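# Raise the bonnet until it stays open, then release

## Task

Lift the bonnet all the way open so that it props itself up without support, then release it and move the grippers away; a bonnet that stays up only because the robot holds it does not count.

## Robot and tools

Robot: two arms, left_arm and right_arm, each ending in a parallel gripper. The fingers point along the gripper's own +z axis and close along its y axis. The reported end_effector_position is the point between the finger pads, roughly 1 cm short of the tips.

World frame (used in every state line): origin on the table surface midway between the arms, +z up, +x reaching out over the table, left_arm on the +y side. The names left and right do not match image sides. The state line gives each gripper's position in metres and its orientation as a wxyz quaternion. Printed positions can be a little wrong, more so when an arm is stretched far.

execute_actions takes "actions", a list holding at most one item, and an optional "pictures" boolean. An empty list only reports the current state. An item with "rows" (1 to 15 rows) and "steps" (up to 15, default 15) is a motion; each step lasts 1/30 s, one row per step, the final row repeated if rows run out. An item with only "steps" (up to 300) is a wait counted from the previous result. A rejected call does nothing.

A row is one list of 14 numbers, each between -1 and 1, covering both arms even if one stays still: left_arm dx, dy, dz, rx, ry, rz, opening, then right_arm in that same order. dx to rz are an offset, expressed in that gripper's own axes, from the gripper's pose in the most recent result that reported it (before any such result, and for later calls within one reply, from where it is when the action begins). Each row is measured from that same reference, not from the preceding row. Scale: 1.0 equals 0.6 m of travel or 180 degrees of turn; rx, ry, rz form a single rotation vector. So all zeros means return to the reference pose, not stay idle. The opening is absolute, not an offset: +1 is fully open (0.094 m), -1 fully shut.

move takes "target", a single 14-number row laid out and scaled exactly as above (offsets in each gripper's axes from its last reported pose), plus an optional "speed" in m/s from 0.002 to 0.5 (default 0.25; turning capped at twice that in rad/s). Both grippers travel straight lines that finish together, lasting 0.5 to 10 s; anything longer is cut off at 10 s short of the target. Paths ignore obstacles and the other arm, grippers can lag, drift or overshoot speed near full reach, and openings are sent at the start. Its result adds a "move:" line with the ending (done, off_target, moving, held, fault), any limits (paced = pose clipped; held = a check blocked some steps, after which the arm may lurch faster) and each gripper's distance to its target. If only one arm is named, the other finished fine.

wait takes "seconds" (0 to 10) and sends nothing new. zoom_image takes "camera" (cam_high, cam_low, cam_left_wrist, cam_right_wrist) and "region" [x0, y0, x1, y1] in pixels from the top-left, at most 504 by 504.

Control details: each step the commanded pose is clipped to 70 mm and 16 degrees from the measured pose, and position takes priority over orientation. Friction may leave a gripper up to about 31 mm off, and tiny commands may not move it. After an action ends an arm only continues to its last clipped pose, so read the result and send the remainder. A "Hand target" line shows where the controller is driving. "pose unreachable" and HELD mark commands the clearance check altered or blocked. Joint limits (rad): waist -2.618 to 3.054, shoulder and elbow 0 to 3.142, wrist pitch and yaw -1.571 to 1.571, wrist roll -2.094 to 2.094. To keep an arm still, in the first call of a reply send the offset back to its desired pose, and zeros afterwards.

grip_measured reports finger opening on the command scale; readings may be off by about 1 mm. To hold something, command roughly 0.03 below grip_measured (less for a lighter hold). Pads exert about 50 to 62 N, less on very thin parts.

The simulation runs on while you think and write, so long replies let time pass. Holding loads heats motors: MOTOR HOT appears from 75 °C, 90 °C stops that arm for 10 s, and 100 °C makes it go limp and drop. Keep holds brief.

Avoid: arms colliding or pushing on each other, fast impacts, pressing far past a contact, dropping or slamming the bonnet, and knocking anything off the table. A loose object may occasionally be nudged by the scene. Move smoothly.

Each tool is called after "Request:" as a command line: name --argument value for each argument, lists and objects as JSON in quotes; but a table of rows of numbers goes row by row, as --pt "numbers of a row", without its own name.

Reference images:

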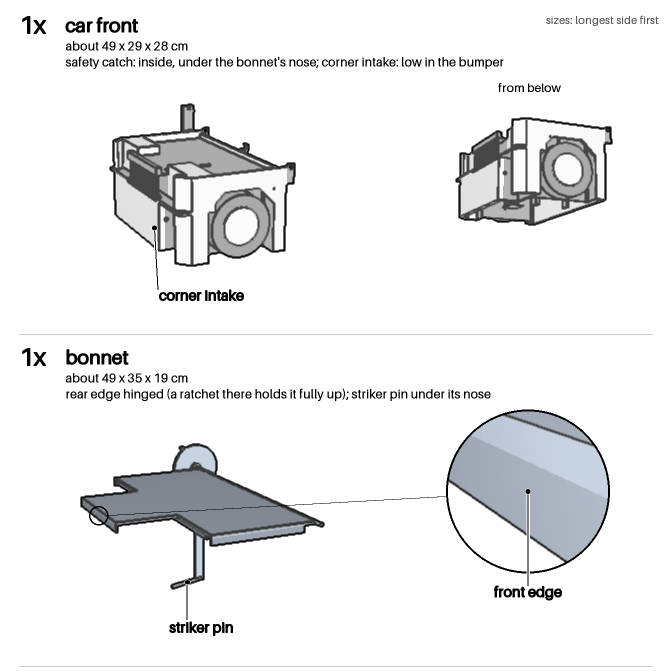

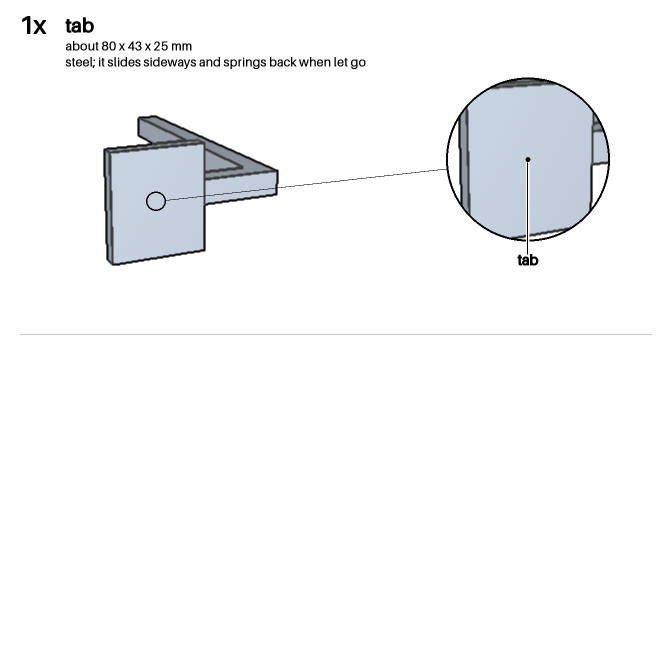

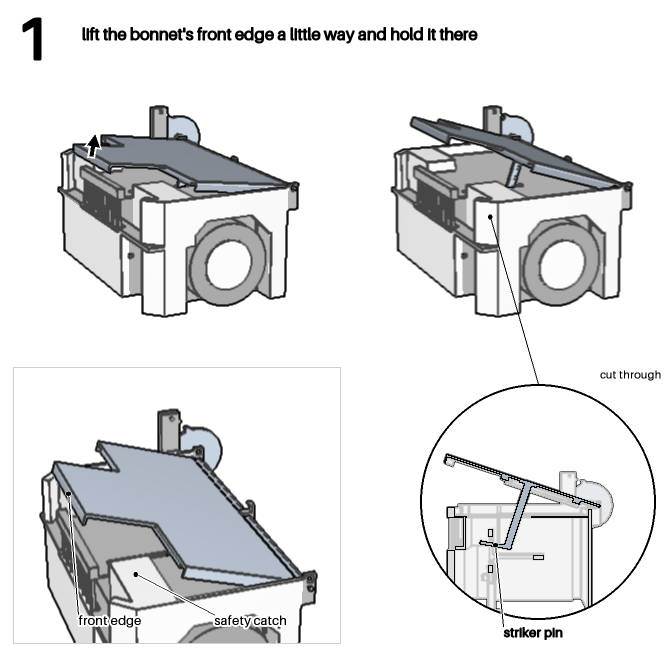

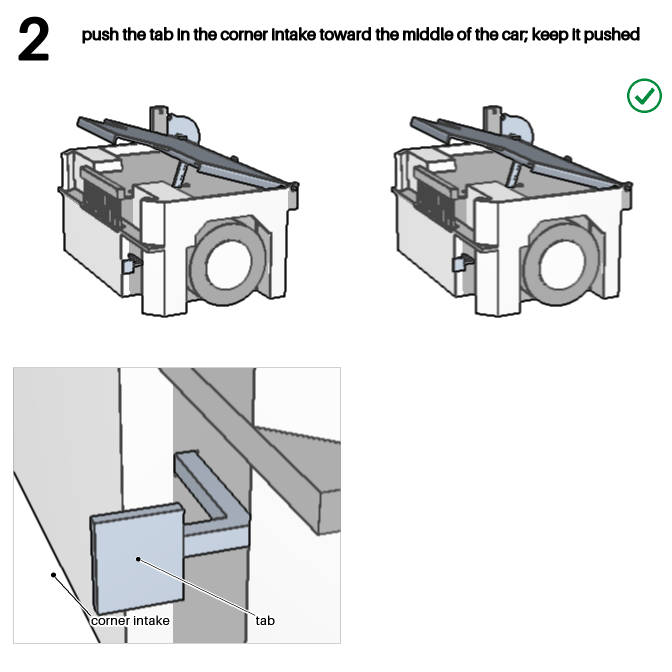

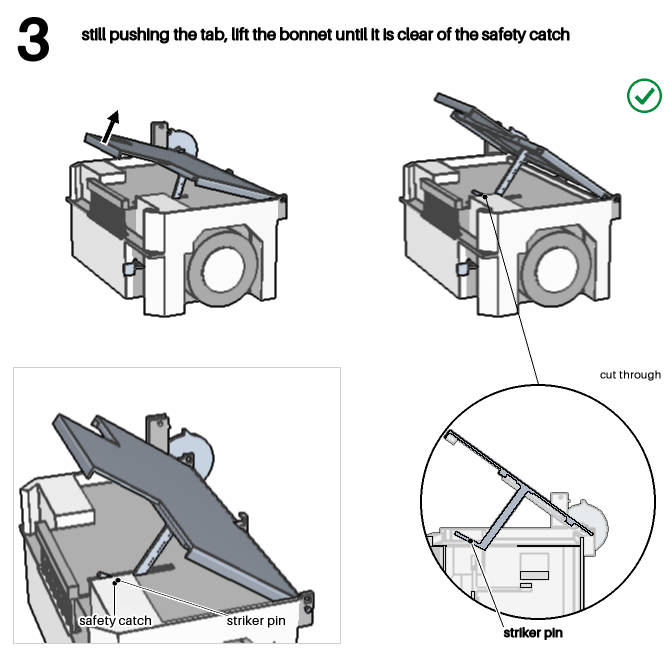

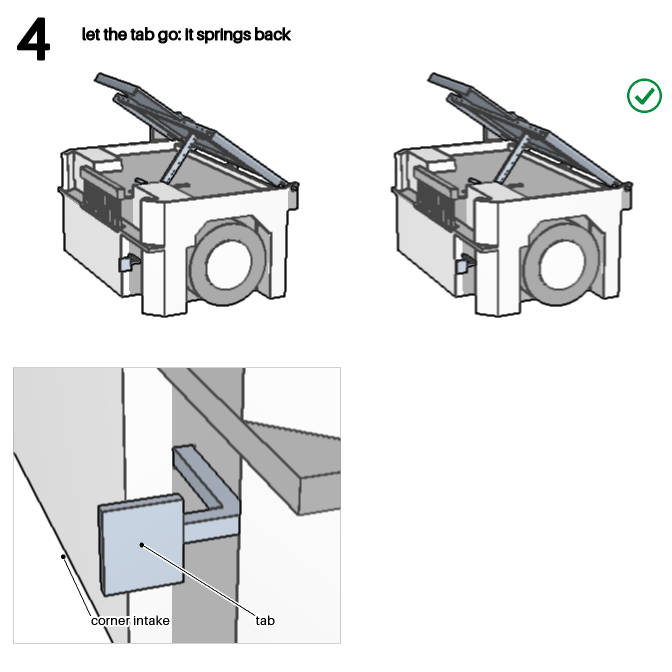

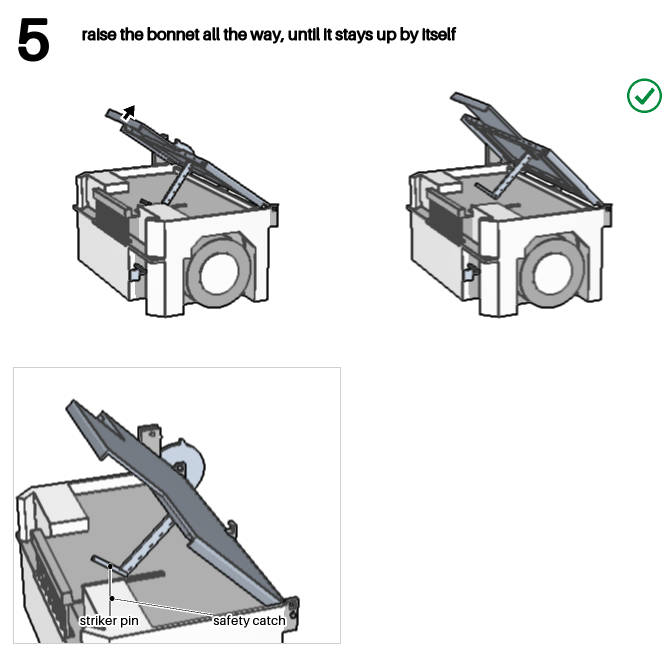

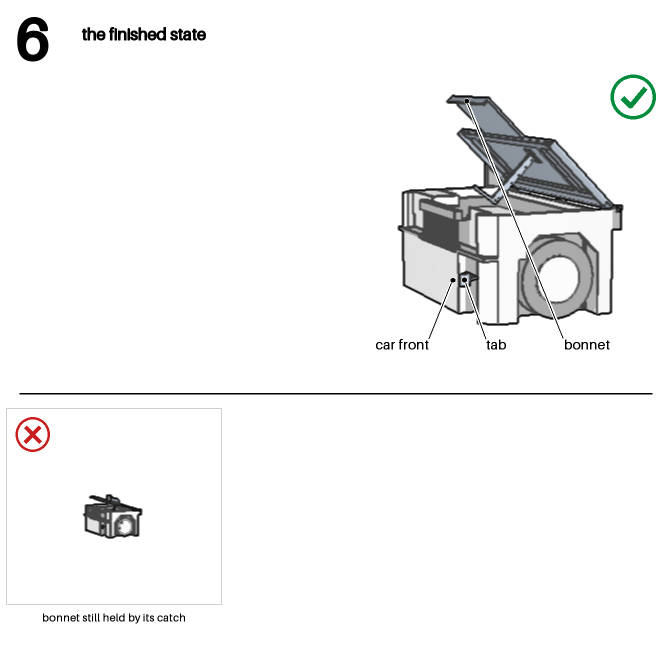

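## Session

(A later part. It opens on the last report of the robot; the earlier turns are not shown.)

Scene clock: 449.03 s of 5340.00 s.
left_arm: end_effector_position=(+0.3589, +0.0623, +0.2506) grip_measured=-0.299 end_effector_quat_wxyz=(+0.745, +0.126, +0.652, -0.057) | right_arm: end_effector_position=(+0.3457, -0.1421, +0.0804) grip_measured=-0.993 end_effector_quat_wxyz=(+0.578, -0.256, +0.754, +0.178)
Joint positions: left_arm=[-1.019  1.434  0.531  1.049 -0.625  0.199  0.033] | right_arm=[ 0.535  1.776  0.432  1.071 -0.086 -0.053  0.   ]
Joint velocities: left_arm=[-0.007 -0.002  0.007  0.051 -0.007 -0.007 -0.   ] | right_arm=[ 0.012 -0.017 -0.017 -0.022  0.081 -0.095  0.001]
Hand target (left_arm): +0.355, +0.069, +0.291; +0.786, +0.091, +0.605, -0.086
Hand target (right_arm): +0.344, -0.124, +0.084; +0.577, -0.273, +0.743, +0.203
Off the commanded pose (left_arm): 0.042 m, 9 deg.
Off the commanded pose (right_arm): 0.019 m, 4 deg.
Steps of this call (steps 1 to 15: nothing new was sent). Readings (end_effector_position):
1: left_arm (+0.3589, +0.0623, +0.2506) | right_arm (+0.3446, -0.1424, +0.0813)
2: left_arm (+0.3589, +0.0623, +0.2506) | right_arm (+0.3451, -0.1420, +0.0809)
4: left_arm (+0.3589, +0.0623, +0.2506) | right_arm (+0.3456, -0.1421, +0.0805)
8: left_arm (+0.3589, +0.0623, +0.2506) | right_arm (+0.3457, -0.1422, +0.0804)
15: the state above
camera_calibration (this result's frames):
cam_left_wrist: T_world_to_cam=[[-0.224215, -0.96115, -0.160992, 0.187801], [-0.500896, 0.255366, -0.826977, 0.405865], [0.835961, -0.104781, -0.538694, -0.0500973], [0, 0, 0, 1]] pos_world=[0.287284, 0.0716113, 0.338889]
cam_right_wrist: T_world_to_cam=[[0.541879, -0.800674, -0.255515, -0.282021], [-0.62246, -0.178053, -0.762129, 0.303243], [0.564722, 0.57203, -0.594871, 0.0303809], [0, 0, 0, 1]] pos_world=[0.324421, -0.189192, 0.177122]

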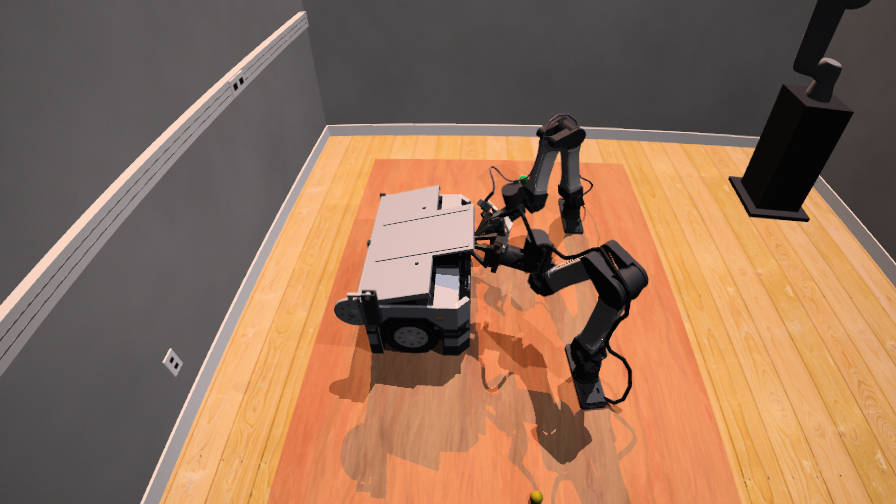

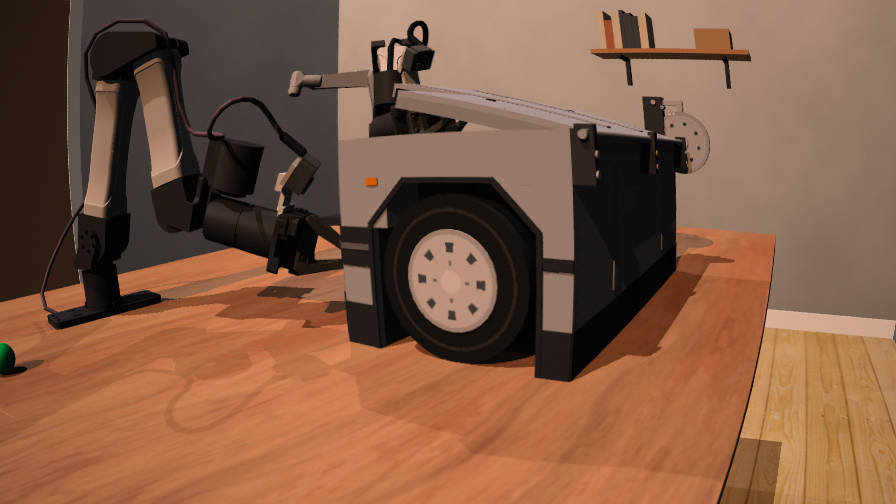

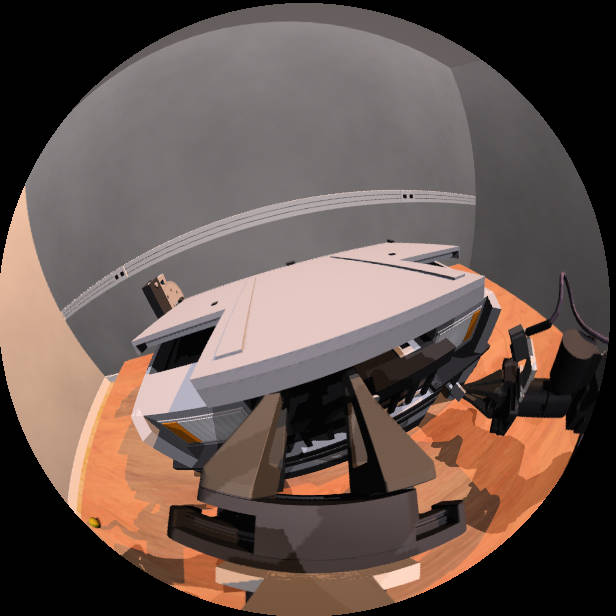

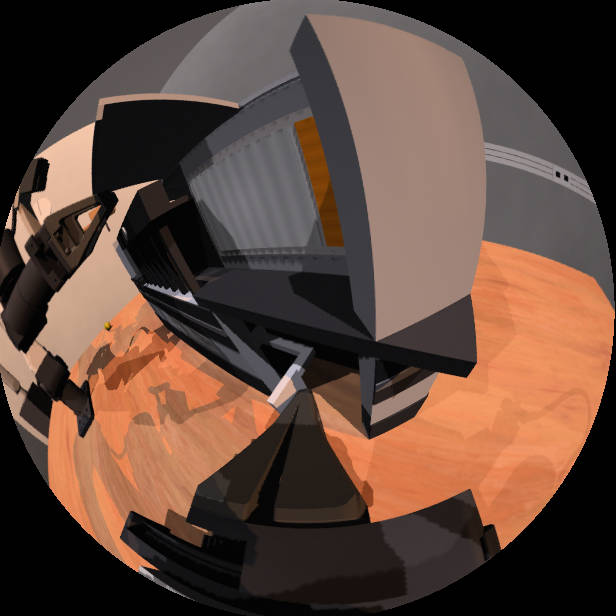

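Request:
execute_actions --actions '[{"rows": [ [-0.0681,0.0142,0.0015,-0.0058,-0.0453,-0.0232,-0.3, -0.0117,0.0285,0.0148,-0.023,0,-0.0065,-1], [-0.0681,0.0142,0.0015,-0.0058,-0.0453,-0.0232,-0.3, -0.0127,0.0312,0.0164,-0.025,0,-0.007,-1], [-0.0681,0.0142,0.0015,-0.0058,-0.0453,-0.0232,-0.3, -0.0136,0.0340,0.0181,-0.0265,0,-0.0075,-1], [-0.0681,0.0142,0.0015,-0.0058,-0.0453,-0.0232,-0.3, -0.0146,0.0368,0.0198,-0.028,0,-0.008,-1], [-0.0681,0.0142,0.0015,-0.0058,-0.0453,-0.0232,-0.3, -0.0155,0.0395,0.0214,-0.030,0,-0.0085,-1], [-0.0681,0.0142,0.0015,-0.0058,-0.0453,-0.0232,-0.3, -0.0165,0.0423,0.0231,-0.032,0,-0.009,-1], [-0.0681,0.0142,0.0015,-0.0058,-0.0453,-0.0232,-0.3, -0.0175,0.0451,0.0248,-0.034,0,-0.0095,-1], [-0.0681,0.0142,0.0015,-0.0058,-0.0453,-0.0232,-0.3, -0.0184,0.0478,0.0264,-0.0355,0,-0.010,-1], [-0.0681,0.0142,0.0015,-0.0058,-0.0453,-0.0232,-0.3, -0.0194,0.0506,0.0281,-0.037,0,-0.0105,-1], [-0.0681,0.0142,0.0015,-0.0058,-0.0453,-0.0232,-0.3, -0.0204,0.0534,0.0298,-0.039,0,-0.011,-1], [-0.0681,0.0142,0.0015,-0.0058,-0.0453,-0.0232,-0.3, -0.0213,0.0561,0.0314,-0.041,0,-0.0115,-1], [-0.0681,0.0142,0.0015,-0.0058,-0.0453,-0.0232,-0.3, -0.0223,0.0589,0.0331,-0.0428,-0.0012,-0.0119,-1] ], "steps": 15}]' --pictures false

Request:
wait --seconds 0.4

Scene clock: 466.63 s of 5340.00 s.
left_arm: end_effector_position=(+0.3589, +0.0623, +0.2506) grip_measured=-0.299 end_effector_quat_wxyz=(+0.745, +0.126, +0.652, -0.057) | right_arm: end_effector_position=(+0.3510, -0.1342, +0.0797) grip_measured=-0.993 end_effector_quat_wxyz=(+0.568, -0.265, +0.760, +0.172)
Joint positions: left_arm=[-1.019  1.434  0.531  1.049 -0.625  0.199  0.033] | right_arm=[ 0.548  1.776  0.479  0.997 -0.077 -0.065  0.   ]
Joint velocities: left_arm=[ 0.002 -0.007  0.012  0.007  0.022 -0.007  0.   ] | right_arm=[-0.012  0.017 -0.002 -0.037 -0.022  0.007  0.001]
Hand target (left_arm): +0.355, +0.069, +0.291; +0.786, +0.091, +0.605, -0.086
Hand target (right_arm): +0.341, -0.102, +0.087; +0.564, -0.307, +0.735, +0.217
Off the commanded pose (left_arm): 0.042 m, 9 deg.
Off the commanded pose (right_arm): 0.036 m, 8 deg.
Steps of this call (steps 1 to 90: nothing new was sent; then 14.10 s passed at rest; steps 91 to 105: all 15 steps of this action). Readings (end_effector_position):
91: left_arm (+0.3589, +0.0623, +0.2506) | right_arm (+0.3459, -0.1420, +0.0803)
92: left_arm (+0.3589, +0.0623, +0.2506) | right_arm (+0.3465, -0.1417, +0.0801)
94: left_arm (+0.3589, +0.0623, +0.2506) | right_arm (+0.3479, -0.1412, +0.0799)
98: left_arm (+0.3589, +0.0623, +0.2506) | right_arm (+0.3493, -0.1382, +0.0797)
105: the state above

Scene clock: 467.03 s of 5340.00 s.
left_arm: end_effector_position=(+0.3589, +0.0623, +0.2506) grip_measured=-0.299 end_effector_quat_wxyz=(+0.745, +0.126, +0.652, -0.057) | right_arm: end_effector_position=(+0.3527, -0.1336, +0.0808) grip_measured=-0.993 end_effector_quat_wxyz=(+0.569, -0.265, +0.760, +0.171)
Joint positions: left_arm=[-1.019  1.434  0.531  1.049 -0.625  0.199  0.033] | right_arm=[ 0.548  1.776  0.487  0.989 -0.075 -0.067  0.   ]
Joint velocities: left_arm=[-0.017 -0.017 -0.017 -0.007  0.037  0.007  0.001] | right_arm=[-0.012 -0.002 -0.017  0.066 -0.037 -0.022  0.001]
Hand target (left_arm): +0.355, +0.069, +0.291; +0.786, +0.091, +0.605, -0.086
Hand target (right_arm): +0.341, -0.102, +0.087; +0.564, -0.307, +0.735, +0.217
Off the commanded pose (left_arm): 0.042 m, 9 deg.
Off the commanded pose (right_arm): 0.035 m, 8 deg.
Steps of this call (steps 1 to 12: nothing new was sent). Readings (end_effector_position):
1: left_arm (+0.3589, +0.0623, +0.2506) | right_arm (+0.3513, -0.1342, +0.0798)
2: left_arm (+0.3589, +0.0623, +0.2506) | right_arm (+0.3519, -0.1340, +0.0802)
4: left_arm (+0.3589, +0.0623, +0.2506) | right_arm (+0.3526, -0.1337, +0.0808)
8: left_arm (+0.3589, +0.0623, +0.2506) | right_arm (+0.3527, -0.1336, +0.0808)
12: the state above
camera_calibration (this result's frames):
cam_left_wrist: T_world_to_cam=[[-0.224215, -0.96115, -0.160992, 0.187801], [-0.500896, 0.255366, -0.826977, 0.405865], [0.835961, -0.104781, -0.538694, -0.0500973], [0, 0, 0, 1]] pos_world=[0.287284, 0.0716113, 0.338889]
cam_right_wrist: T_world_to_cam=[[0.543831, -0.803945, -0.240665, -0.281208], [-0.6308, -0.20247, -0.749064, 0.308133], [0.553479, 0.559176, -0.617238, 0.0258526], [0, 0, 0, 1]] pos_world=[0.332991, -0.178144, 0.179092]

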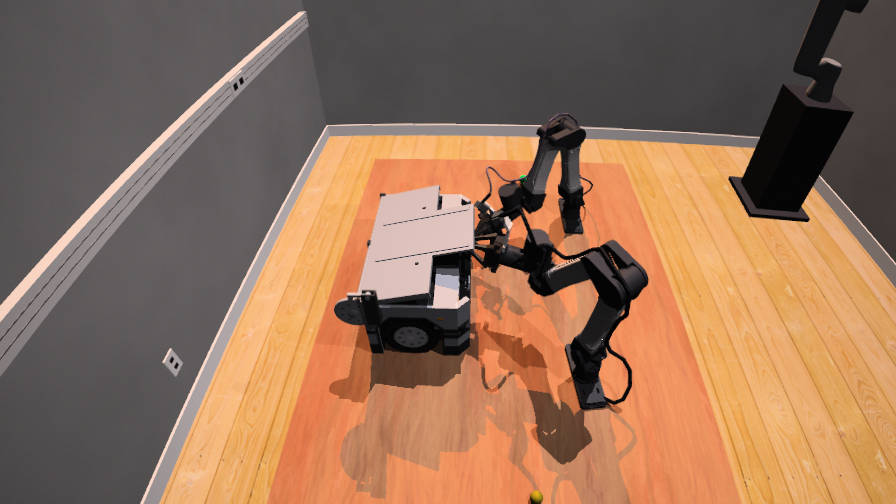

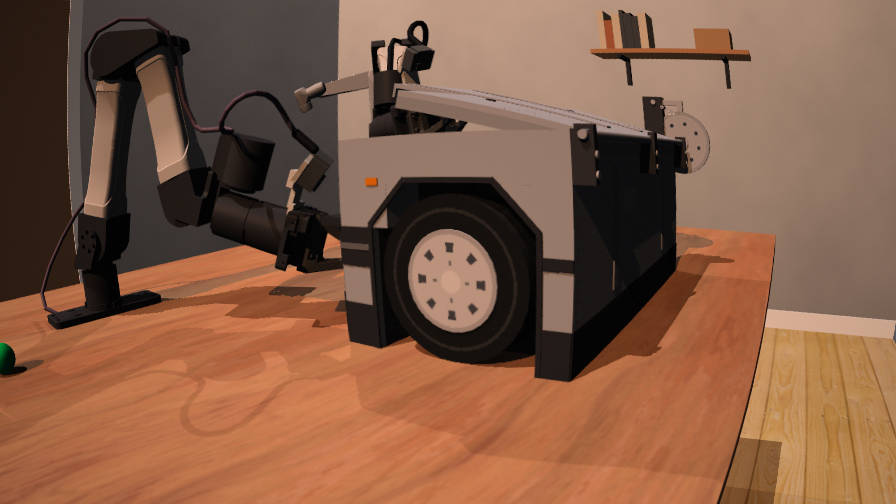

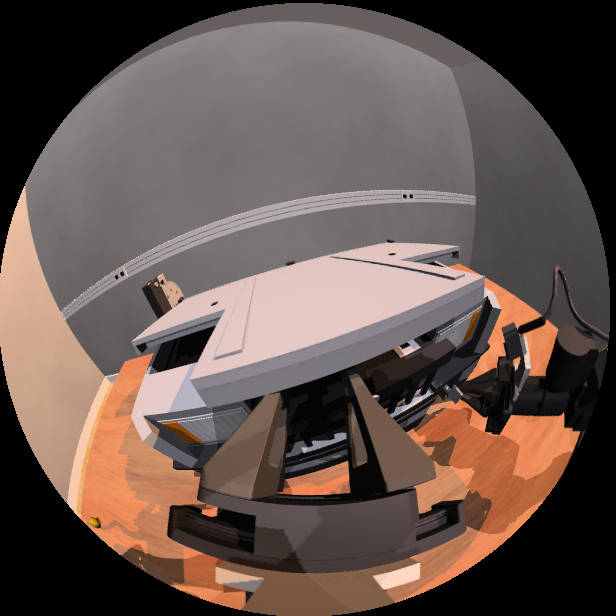

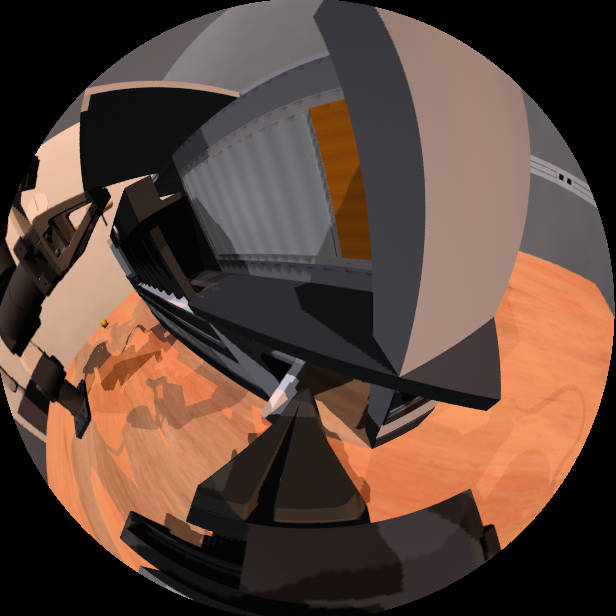

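Request:
zoom_image --camera "cam_right_wrist" --region '[210, 320, 390, 460]'

Request:
zoom_image --camera "cam_left_wrist" --region '[400, 330, 520, 430]'

Region (210, 320, 390, 460) of cam_right_wrist's 616x616 image, scaled by 2.800, with more detail than that image has.

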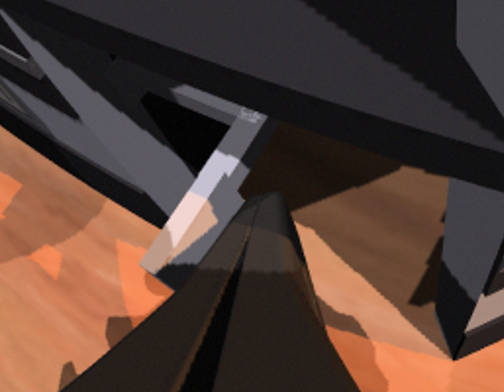

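Region (400, 330, 520, 430) of cam_left_wrist's 616x616 image, scaled by 4.200, with more detail than that image has.

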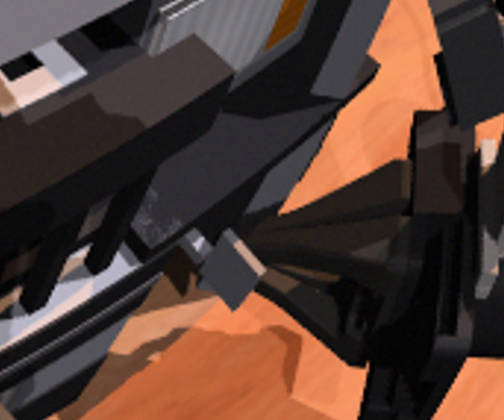

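Request:
execute_actions --actions '[{"rows": [ [-0.0681,0.0142,0.0015,-0.0058,-0.0453,-0.0232,-0.3, -0.0181,0.0570,0.0145,-0.0425,-0.0098,-0.0078,-1], [-0.0681,0.0142,0.0015,-0.0058,-0.0453,-0.0232,-0.3, -0.0182,0.0600,0.0135,-0.044,-0.0099,-0.0082,-1], [-0.0681,0.0142,0.0015,-0.0058,-0.0453,-0.0232,-0.3, -0.0182,0.0630,0.0126,-0.0455,-0.0100,-0.0087,-1], [-0.0681,0.0142,0.0015,-0.0058,-0.0453,-0.0232,-0.3, -0.0183,0.0660,0.0118,-0.047,-0.0101,-0.0092,-1], [-0.0681,0.0142,0.0015,-0.0058,-0.0453,-0.0232,-0.3, -0.0183,0.0690,0.0110,-0.0485,-0.0102,-0.0097,-1], [-0.0681,0.0142,0.0015,-0.0058,-0.0453,-0.0232,-0.3, -0.0183,0.0720,0.0102,-0.050,-0.0102,-0.0102,-1], [-0.0681,0.0142,0.0015,-0.0058,-0.0453,-0.0232,-0.3, -0.0184,0.0750,0.0095,-0.052,-0.0103,-0.0107,-1], [-0.0681,0.0142,0.0015,-0.0058,-0.0453,-0.0232,-0.3, -0.0184,0.0780,0.0088,-0.0535,-0.0104,-0.0112,-1], [-0.0681,0.0142,0.0015,-0.0058,-0.0453,-0.0232,-0.3, -0.0185,0.0815,0.0080,-0.055,-0.0105,-0.0117,-1], [-0.0681,0.0142,0.0015,-0.0058,-0.0453,-0.0232,-0.3, -0.0185,0.0850,0.00725,-0.057,-0.0105,-0.0122,-1] ], "steps": 15}]'

Scene clock: 486.77 s of 5340.00 s.
left_arm: end_effector_position=(+0.3589, +0.0623, +0.2506) grip_measured=-0.299 end_effector_quat_wxyz=(+0.745, +0.126, +0.652, -0.057) | right_arm: end_effector_position=(+0.3524, -0.1327, +0.0807) grip_measured=-0.993 end_effector_quat_wxyz=(+0.572, -0.262, +0.761, +0.160)
Joint positions: left_arm=[-1.019  1.434  0.531  1.049 -0.625  0.199  0.033] | right_arm=[ 0.567  1.776  0.487  0.989 -0.033 -0.069  0.   ]
Joint velocities: left_arm=[-0.017  0.007 -0.022 -0.037 -0.066 -0.007  0.   ] | right_arm=[ 0.022 -0.002  0.017  0.007  0.007 -0.007 -0.   ]
Hand target (left_arm): +0.355, +0.069, +0.291; +0.786, +0.091, +0.605, -0.086
Hand target (right_arm): +0.326, -0.092, +0.089; +0.559, -0.325, +0.727, +0.230
Off the commanded pose (left_arm): 0.042 m, 9 deg.
Off the commanded pose (right_arm): 0.051 m, 12 deg.
Steps of this call (steps 1 to 90: nothing new was sent; then 16.23 s passed at rest; steps 91 to 105: all 15 steps of this action). Readings (end_effector_position):
91: left_arm (+0.3589, +0.0623, +0.2506) | right_arm (+0.3527, -0.1336, +0.0808)
92: left_arm (+0.3589, +0.0623, +0.2506) | right_arm (+0.3527, -0.1335, +0.0808)
94: left_arm (+0.3589, +0.0623, +0.2506) | right_arm (+0.3526, -0.1333, +0.0808)
98: left_arm (+0.3589, +0.0623, +0.2506) | right_arm (+0.3525, -0.1330, +0.0807)
105: the state above
camera_calibration (this result's frames):
cam_left_wrist: T_world_to_cam=[[-0.224215, -0.96115, -0.160992, 0.187801], [-0.500896, 0.255366, -0.826977, 0.405865], [0.835961, -0.104781, -0.538694, -0.0500973], [0, 0, 0, 1]] pos_world=[0.287284, 0.0716113, 0.338889]
cam_right_wrist: T_world_to_cam=[[0.528855, -0.817932, -0.226494, -0.278078], [-0.629075, -0.198636, -0.751537, 0.308126], [0.569716, 0.539937, -0.61959, 0.0173787], [0, 0, 0, 1]] pos_world=[0.330996, -0.175627, 0.179353]

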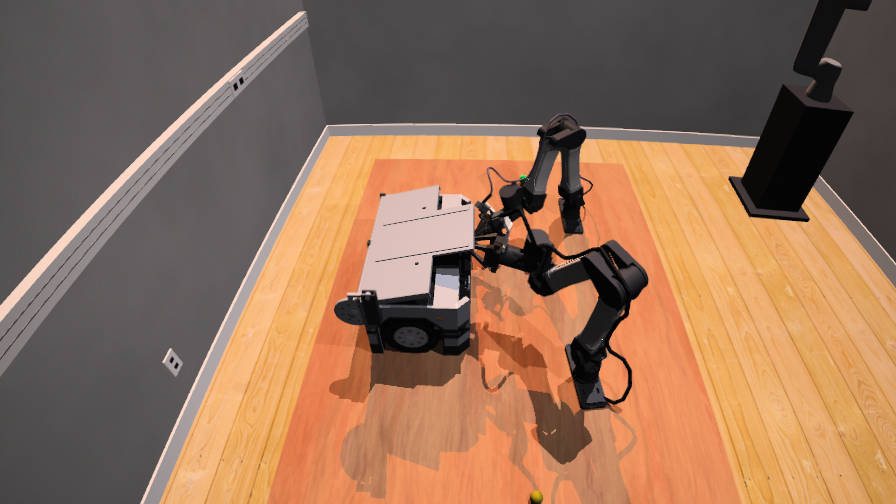

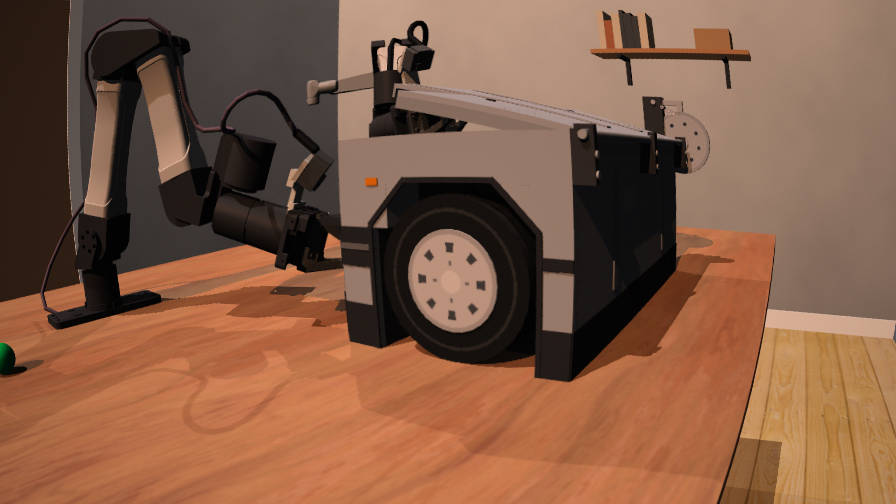

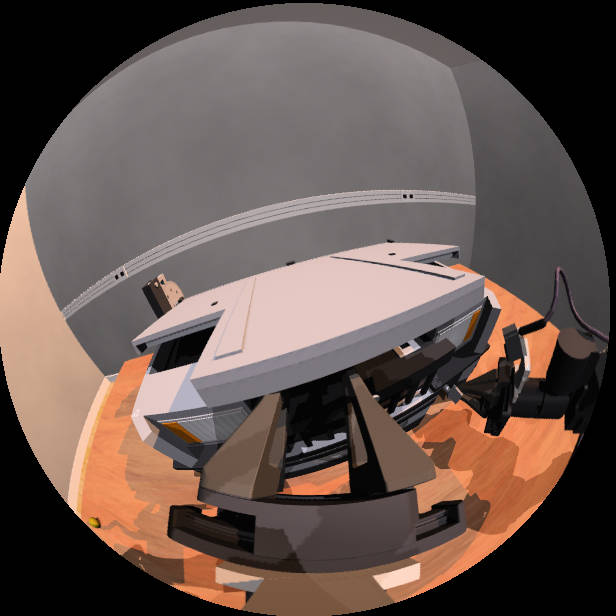

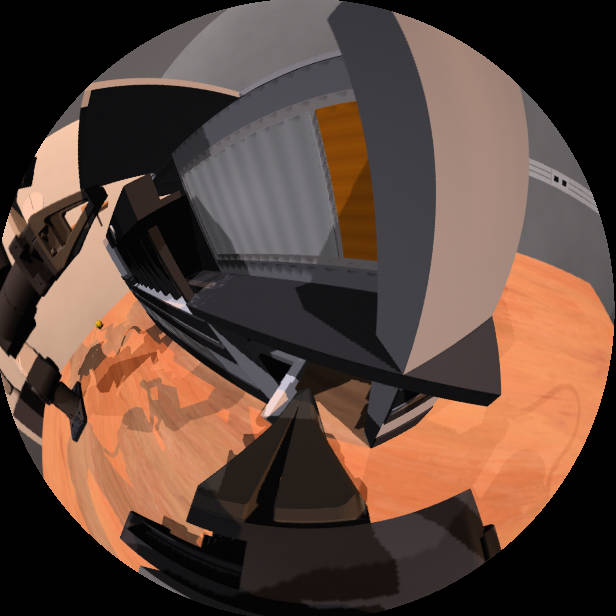

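Request:
execute_actions --actions '[{"rows": [ [-0.0719,0.0150,0.0046,-0.0058,-0.0463,-0.0232,-0.3, -0.0184,0.0761,0.0039,-0.058,-0.011,-0.009,-1], [-0.0757,0.0158,0.0078,-0.0058,-0.0473,-0.0232,-0.3, -0.0184,0.0761,0.0039,-0.058,-0.011,-0.009,-1], [-0.0795,0.0167,0.0109,-0.0058,-0.0483,-0.0232,-0.3, -0.0184,0.0761,0.0039,-0.058,-0.011,-0.009,-1], [-0.0833,0.0175,0.0140,-0.0058,-0.0493,-0.0232,-0.3, -0.0184,0.0761,0.0039,-0.058,-0.011,-0.009,-1], [-0.0871,0.0183,0.0172,-0.0058,-0.0503,-0.0232,-0.3, -0.0184,0.0761,0.0039,-0.058,-0.011,-0.009,-1], [-0.0909,0.0191,0.0203,-0.0058,-0.0513,-0.0232,-0.3, -0.0184,0.0761,0.0039,-0.058,-0.011,-0.009,-1], [-0.0947,0.0199,0.0234,-0.0058,-0.0523,-0.0232,-0.3, -0.0184,0.0761,0.0039,-0.058,-0.011,-0.009,-1], [-0.0985,0.0208,0.0266,-0.0058,-0.0533,-0.0232,-0.3, -0.0184,0.0761,0.0039,-0.058,-0.011,-0.009,-1], [-0.1023,0.0216,0.0297,-0.0058,-0.0543,-0.0232,-0.3, -0.0184,0.0761,0.0039,-0.058,-0.011,-0.009,-1], [-0.1061,0.0224,0.0328,-0.0058,-0.0553,-0.0232,-0.3, -0.0184,0.0761,0.0039,-0.058,-0.011,-0.009,-1], [-0.1099,0.0232,0.0360,-0.0058,-0.0563,-0.0232,-0.3, -0.0184,0.0761,0.0039,-0.058,-0.011,-0.009,-1], [-0.1137,0.0240,0.0391,-0.0058,-0.0573,-0.0232,-0.3, -0.0184,0.0761,0.0039,-0.058,-0.011,-0.009,-1], [-0.1175,0.0249,0.0422,-0.0058,-0.0583,-0.0232,-0.3, -0.0184,0.0761,0.0039,-0.058,-0.011,-0.009,-1], [-0.1214,0.0257,0.0454,-0.0058,-0.0592,-0.0232,-0.3, -0.0184,0.0761,0.0039,-0.058,-0.011,-0.009,-1], [-0.1252,0.0265,0.0485,-0.0058,-0.0600,-0.0232,-0.3, -0.0184,0.0761,0.0039,-0.058,-0.011,-0.009,-1] ], "steps": 15}]' --pictures false

Request:
wait --seconds 0.4

Scene clock: 513.67 s of 5340.00 s.
left_arm: end_effector_position=(+0.3704, +0.0617, +0.2648) grip_measured=-0.299 end_effector_quat_wxyz=(+0.752, +0.133, +0.643, -0.059) | right_arm: end_effector_position=(+0.3526, -0.1330, +0.0807) grip_measured=-0.993 end_effector_quat_wxyz=(+0.572, -0.261, +0.761, +0.158)
Joint positions: left_arm=[-0.976  1.434  0.576  1.023 -0.564  0.214  0.033] | right_arm=[ 0.568  1.776  0.487  0.989 -0.029 -0.069  0.   ]
Joint velocities: left_arm=[ 0.12   0.002  0.286 -0.11   0.125  0.007  0.   ] | right_arm=[ 0.002  0.002 -0.017 -0.022 -0.051  0.007 -0.001]
Hand target (left_arm): +0.373, +0.069, +0.328; +0.802, +0.091, +0.583, -0.087
Hand target (right_arm): +0.328, -0.095, +0.089; +0.562, -0.319, +0.730, +0.223
Off the commanded pose (left_arm): 0.066 m, 11 deg.
Off the commanded pose (right_arm): 0.047 m, 11 deg.
Steps of this call (steps 1 to 90: nothing new was sent; then 23.40 s passed at rest; steps 91 to 105: all 15 steps of this action). Readings (end_effector_position):
91: left_arm (+0.3589, +0.0623, +0.2506) | right_arm (+0.3526, -0.1329, +0.0807)
92: left_arm (+0.3590, +0.0623, +0.2506) | right_arm (+0.3526, -0.1330, +0.0807)
94: left_arm (+0.3593, +0.0624, +0.2508) | right_arm (+0.3526, -0.1330, +0.0807)
98: left_arm (+0.3608, +0.0622, +0.2510) | right_arm (+0.3526, -0.1330, +0.0807)
105: the state above

Scene clock: 514.07 s of 5340.00 s.
left_arm: end_effector_position=(+0.3742, +0.0615, +0.2746) grip_measured=-0.299 end_effector_quat_wxyz=(+0.758, +0.129, +0.636, -0.063) | right_arm: end_effector_position=(+0.3526, -0.1330, +0.0807) grip_measured=-0.993 end_effector_quat_wxyz=(+0.572, -0.261, +0.761, +0.158)
Joint positions: left_arm=[-0.965  1.434  0.6    1.021 -0.552  0.215  0.033] | right_arm=[ 0.568  1.776  0.487  0.989 -0.029 -0.069  0.   ]
Joint velocities: left_arm=[ 0.012  0.007 -0.012 -0.051 -0.007 -0.022 -0.   ] | right_arm=[ 0.007 -0.012 -0.012  0.007 -0.007 -0.037 -0.001]
Hand target (left_arm): +0.373, +0.069, +0.328; +0.802, +0.091, +0.583, -0.087
Hand target (right_arm): +0.328, -0.095, +0.089; +0.562, -0.319, +0.730, +0.223
Off the commanded pose (left_arm): 0.056 m, 10 deg.
Off the commanded pose (right_arm): 0.047 m, 11 deg.
Steps of this call (steps 1 to 12: nothing new was sent). Readings (end_effector_position):
1: left_arm (+0.3719, +0.0617, +0.2684) | right_arm (+0.3526, -0.1330, +0.0807)
2: left_arm (+0.3729, +0.0615, +0.2714) | right_arm (+0.3526, -0.1330, +0.0807)
4: left_arm (+0.3740, +0.0615, +0.2744) | right_arm (+0.3526, -0.1330, +0.0807)
8: left_arm (+0.3741, +0.0614, +0.2746) | right_arm (+0.3526, -0.1330, +0.0807)
12: the state above
camera_calibration (this result's frames):
cam_left_wrist: T_world_to_cam=[[-0.23303, -0.95883, -0.162304, 0.19785], [-0.463478, 0.256229, -0.848254, 0.425348], [0.854918, -0.122444, -0.504105, -0.0655963], [0, 0, 0, 1]] pos_world=[0.299324, 0.0726867, 0.359847]
cam_right_wrist: T_world_to_cam=[[0.526772, -0.819675, -0.225042, -0.278009], [-0.629012, -0.197833, -0.751801, 0.308293], [0.571712, 0.537582, -0.619799, 0.016411], [0, 0, 0, 1]] pos_world=[0.330985, -0.175709, 0.179383]

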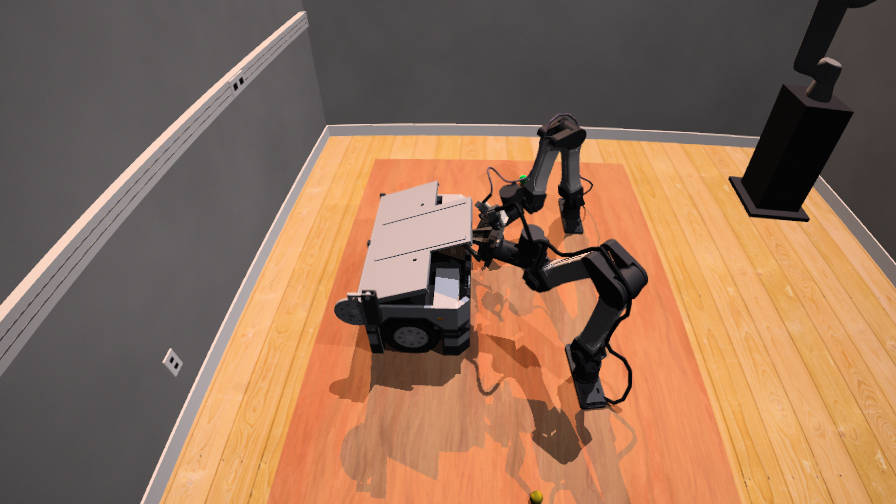

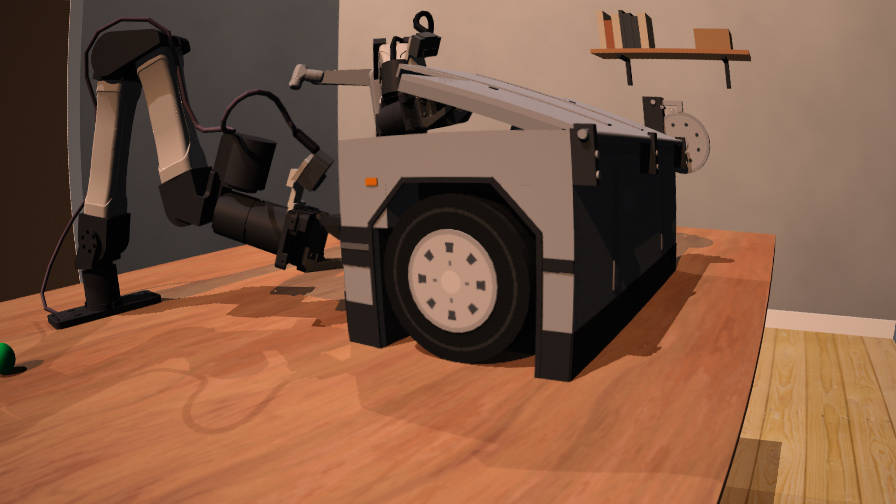

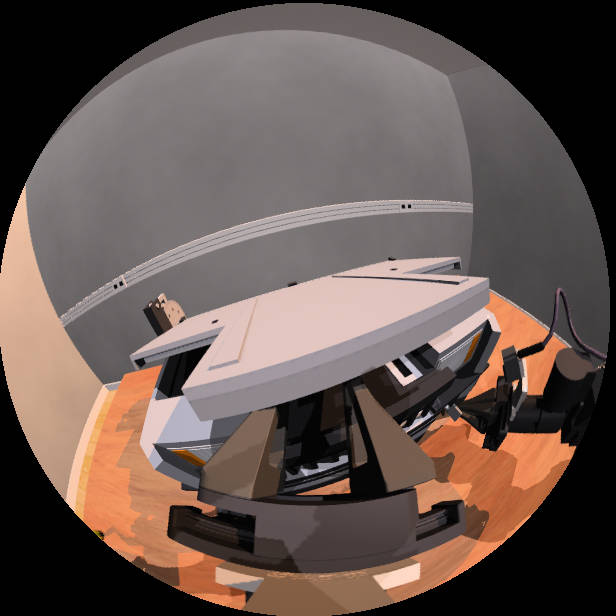

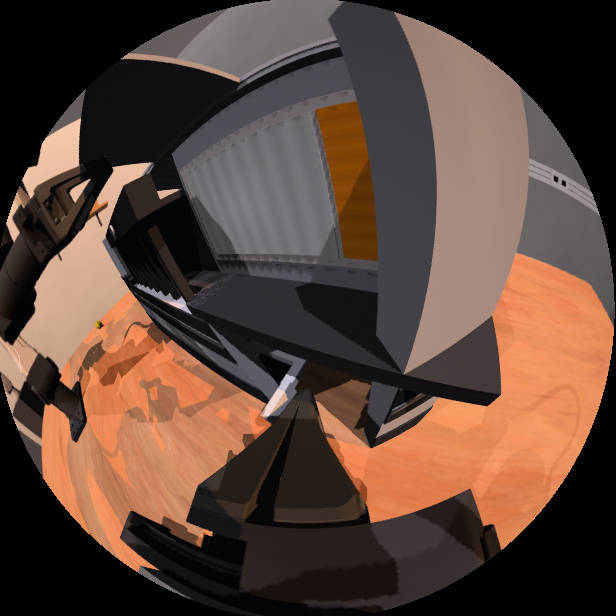

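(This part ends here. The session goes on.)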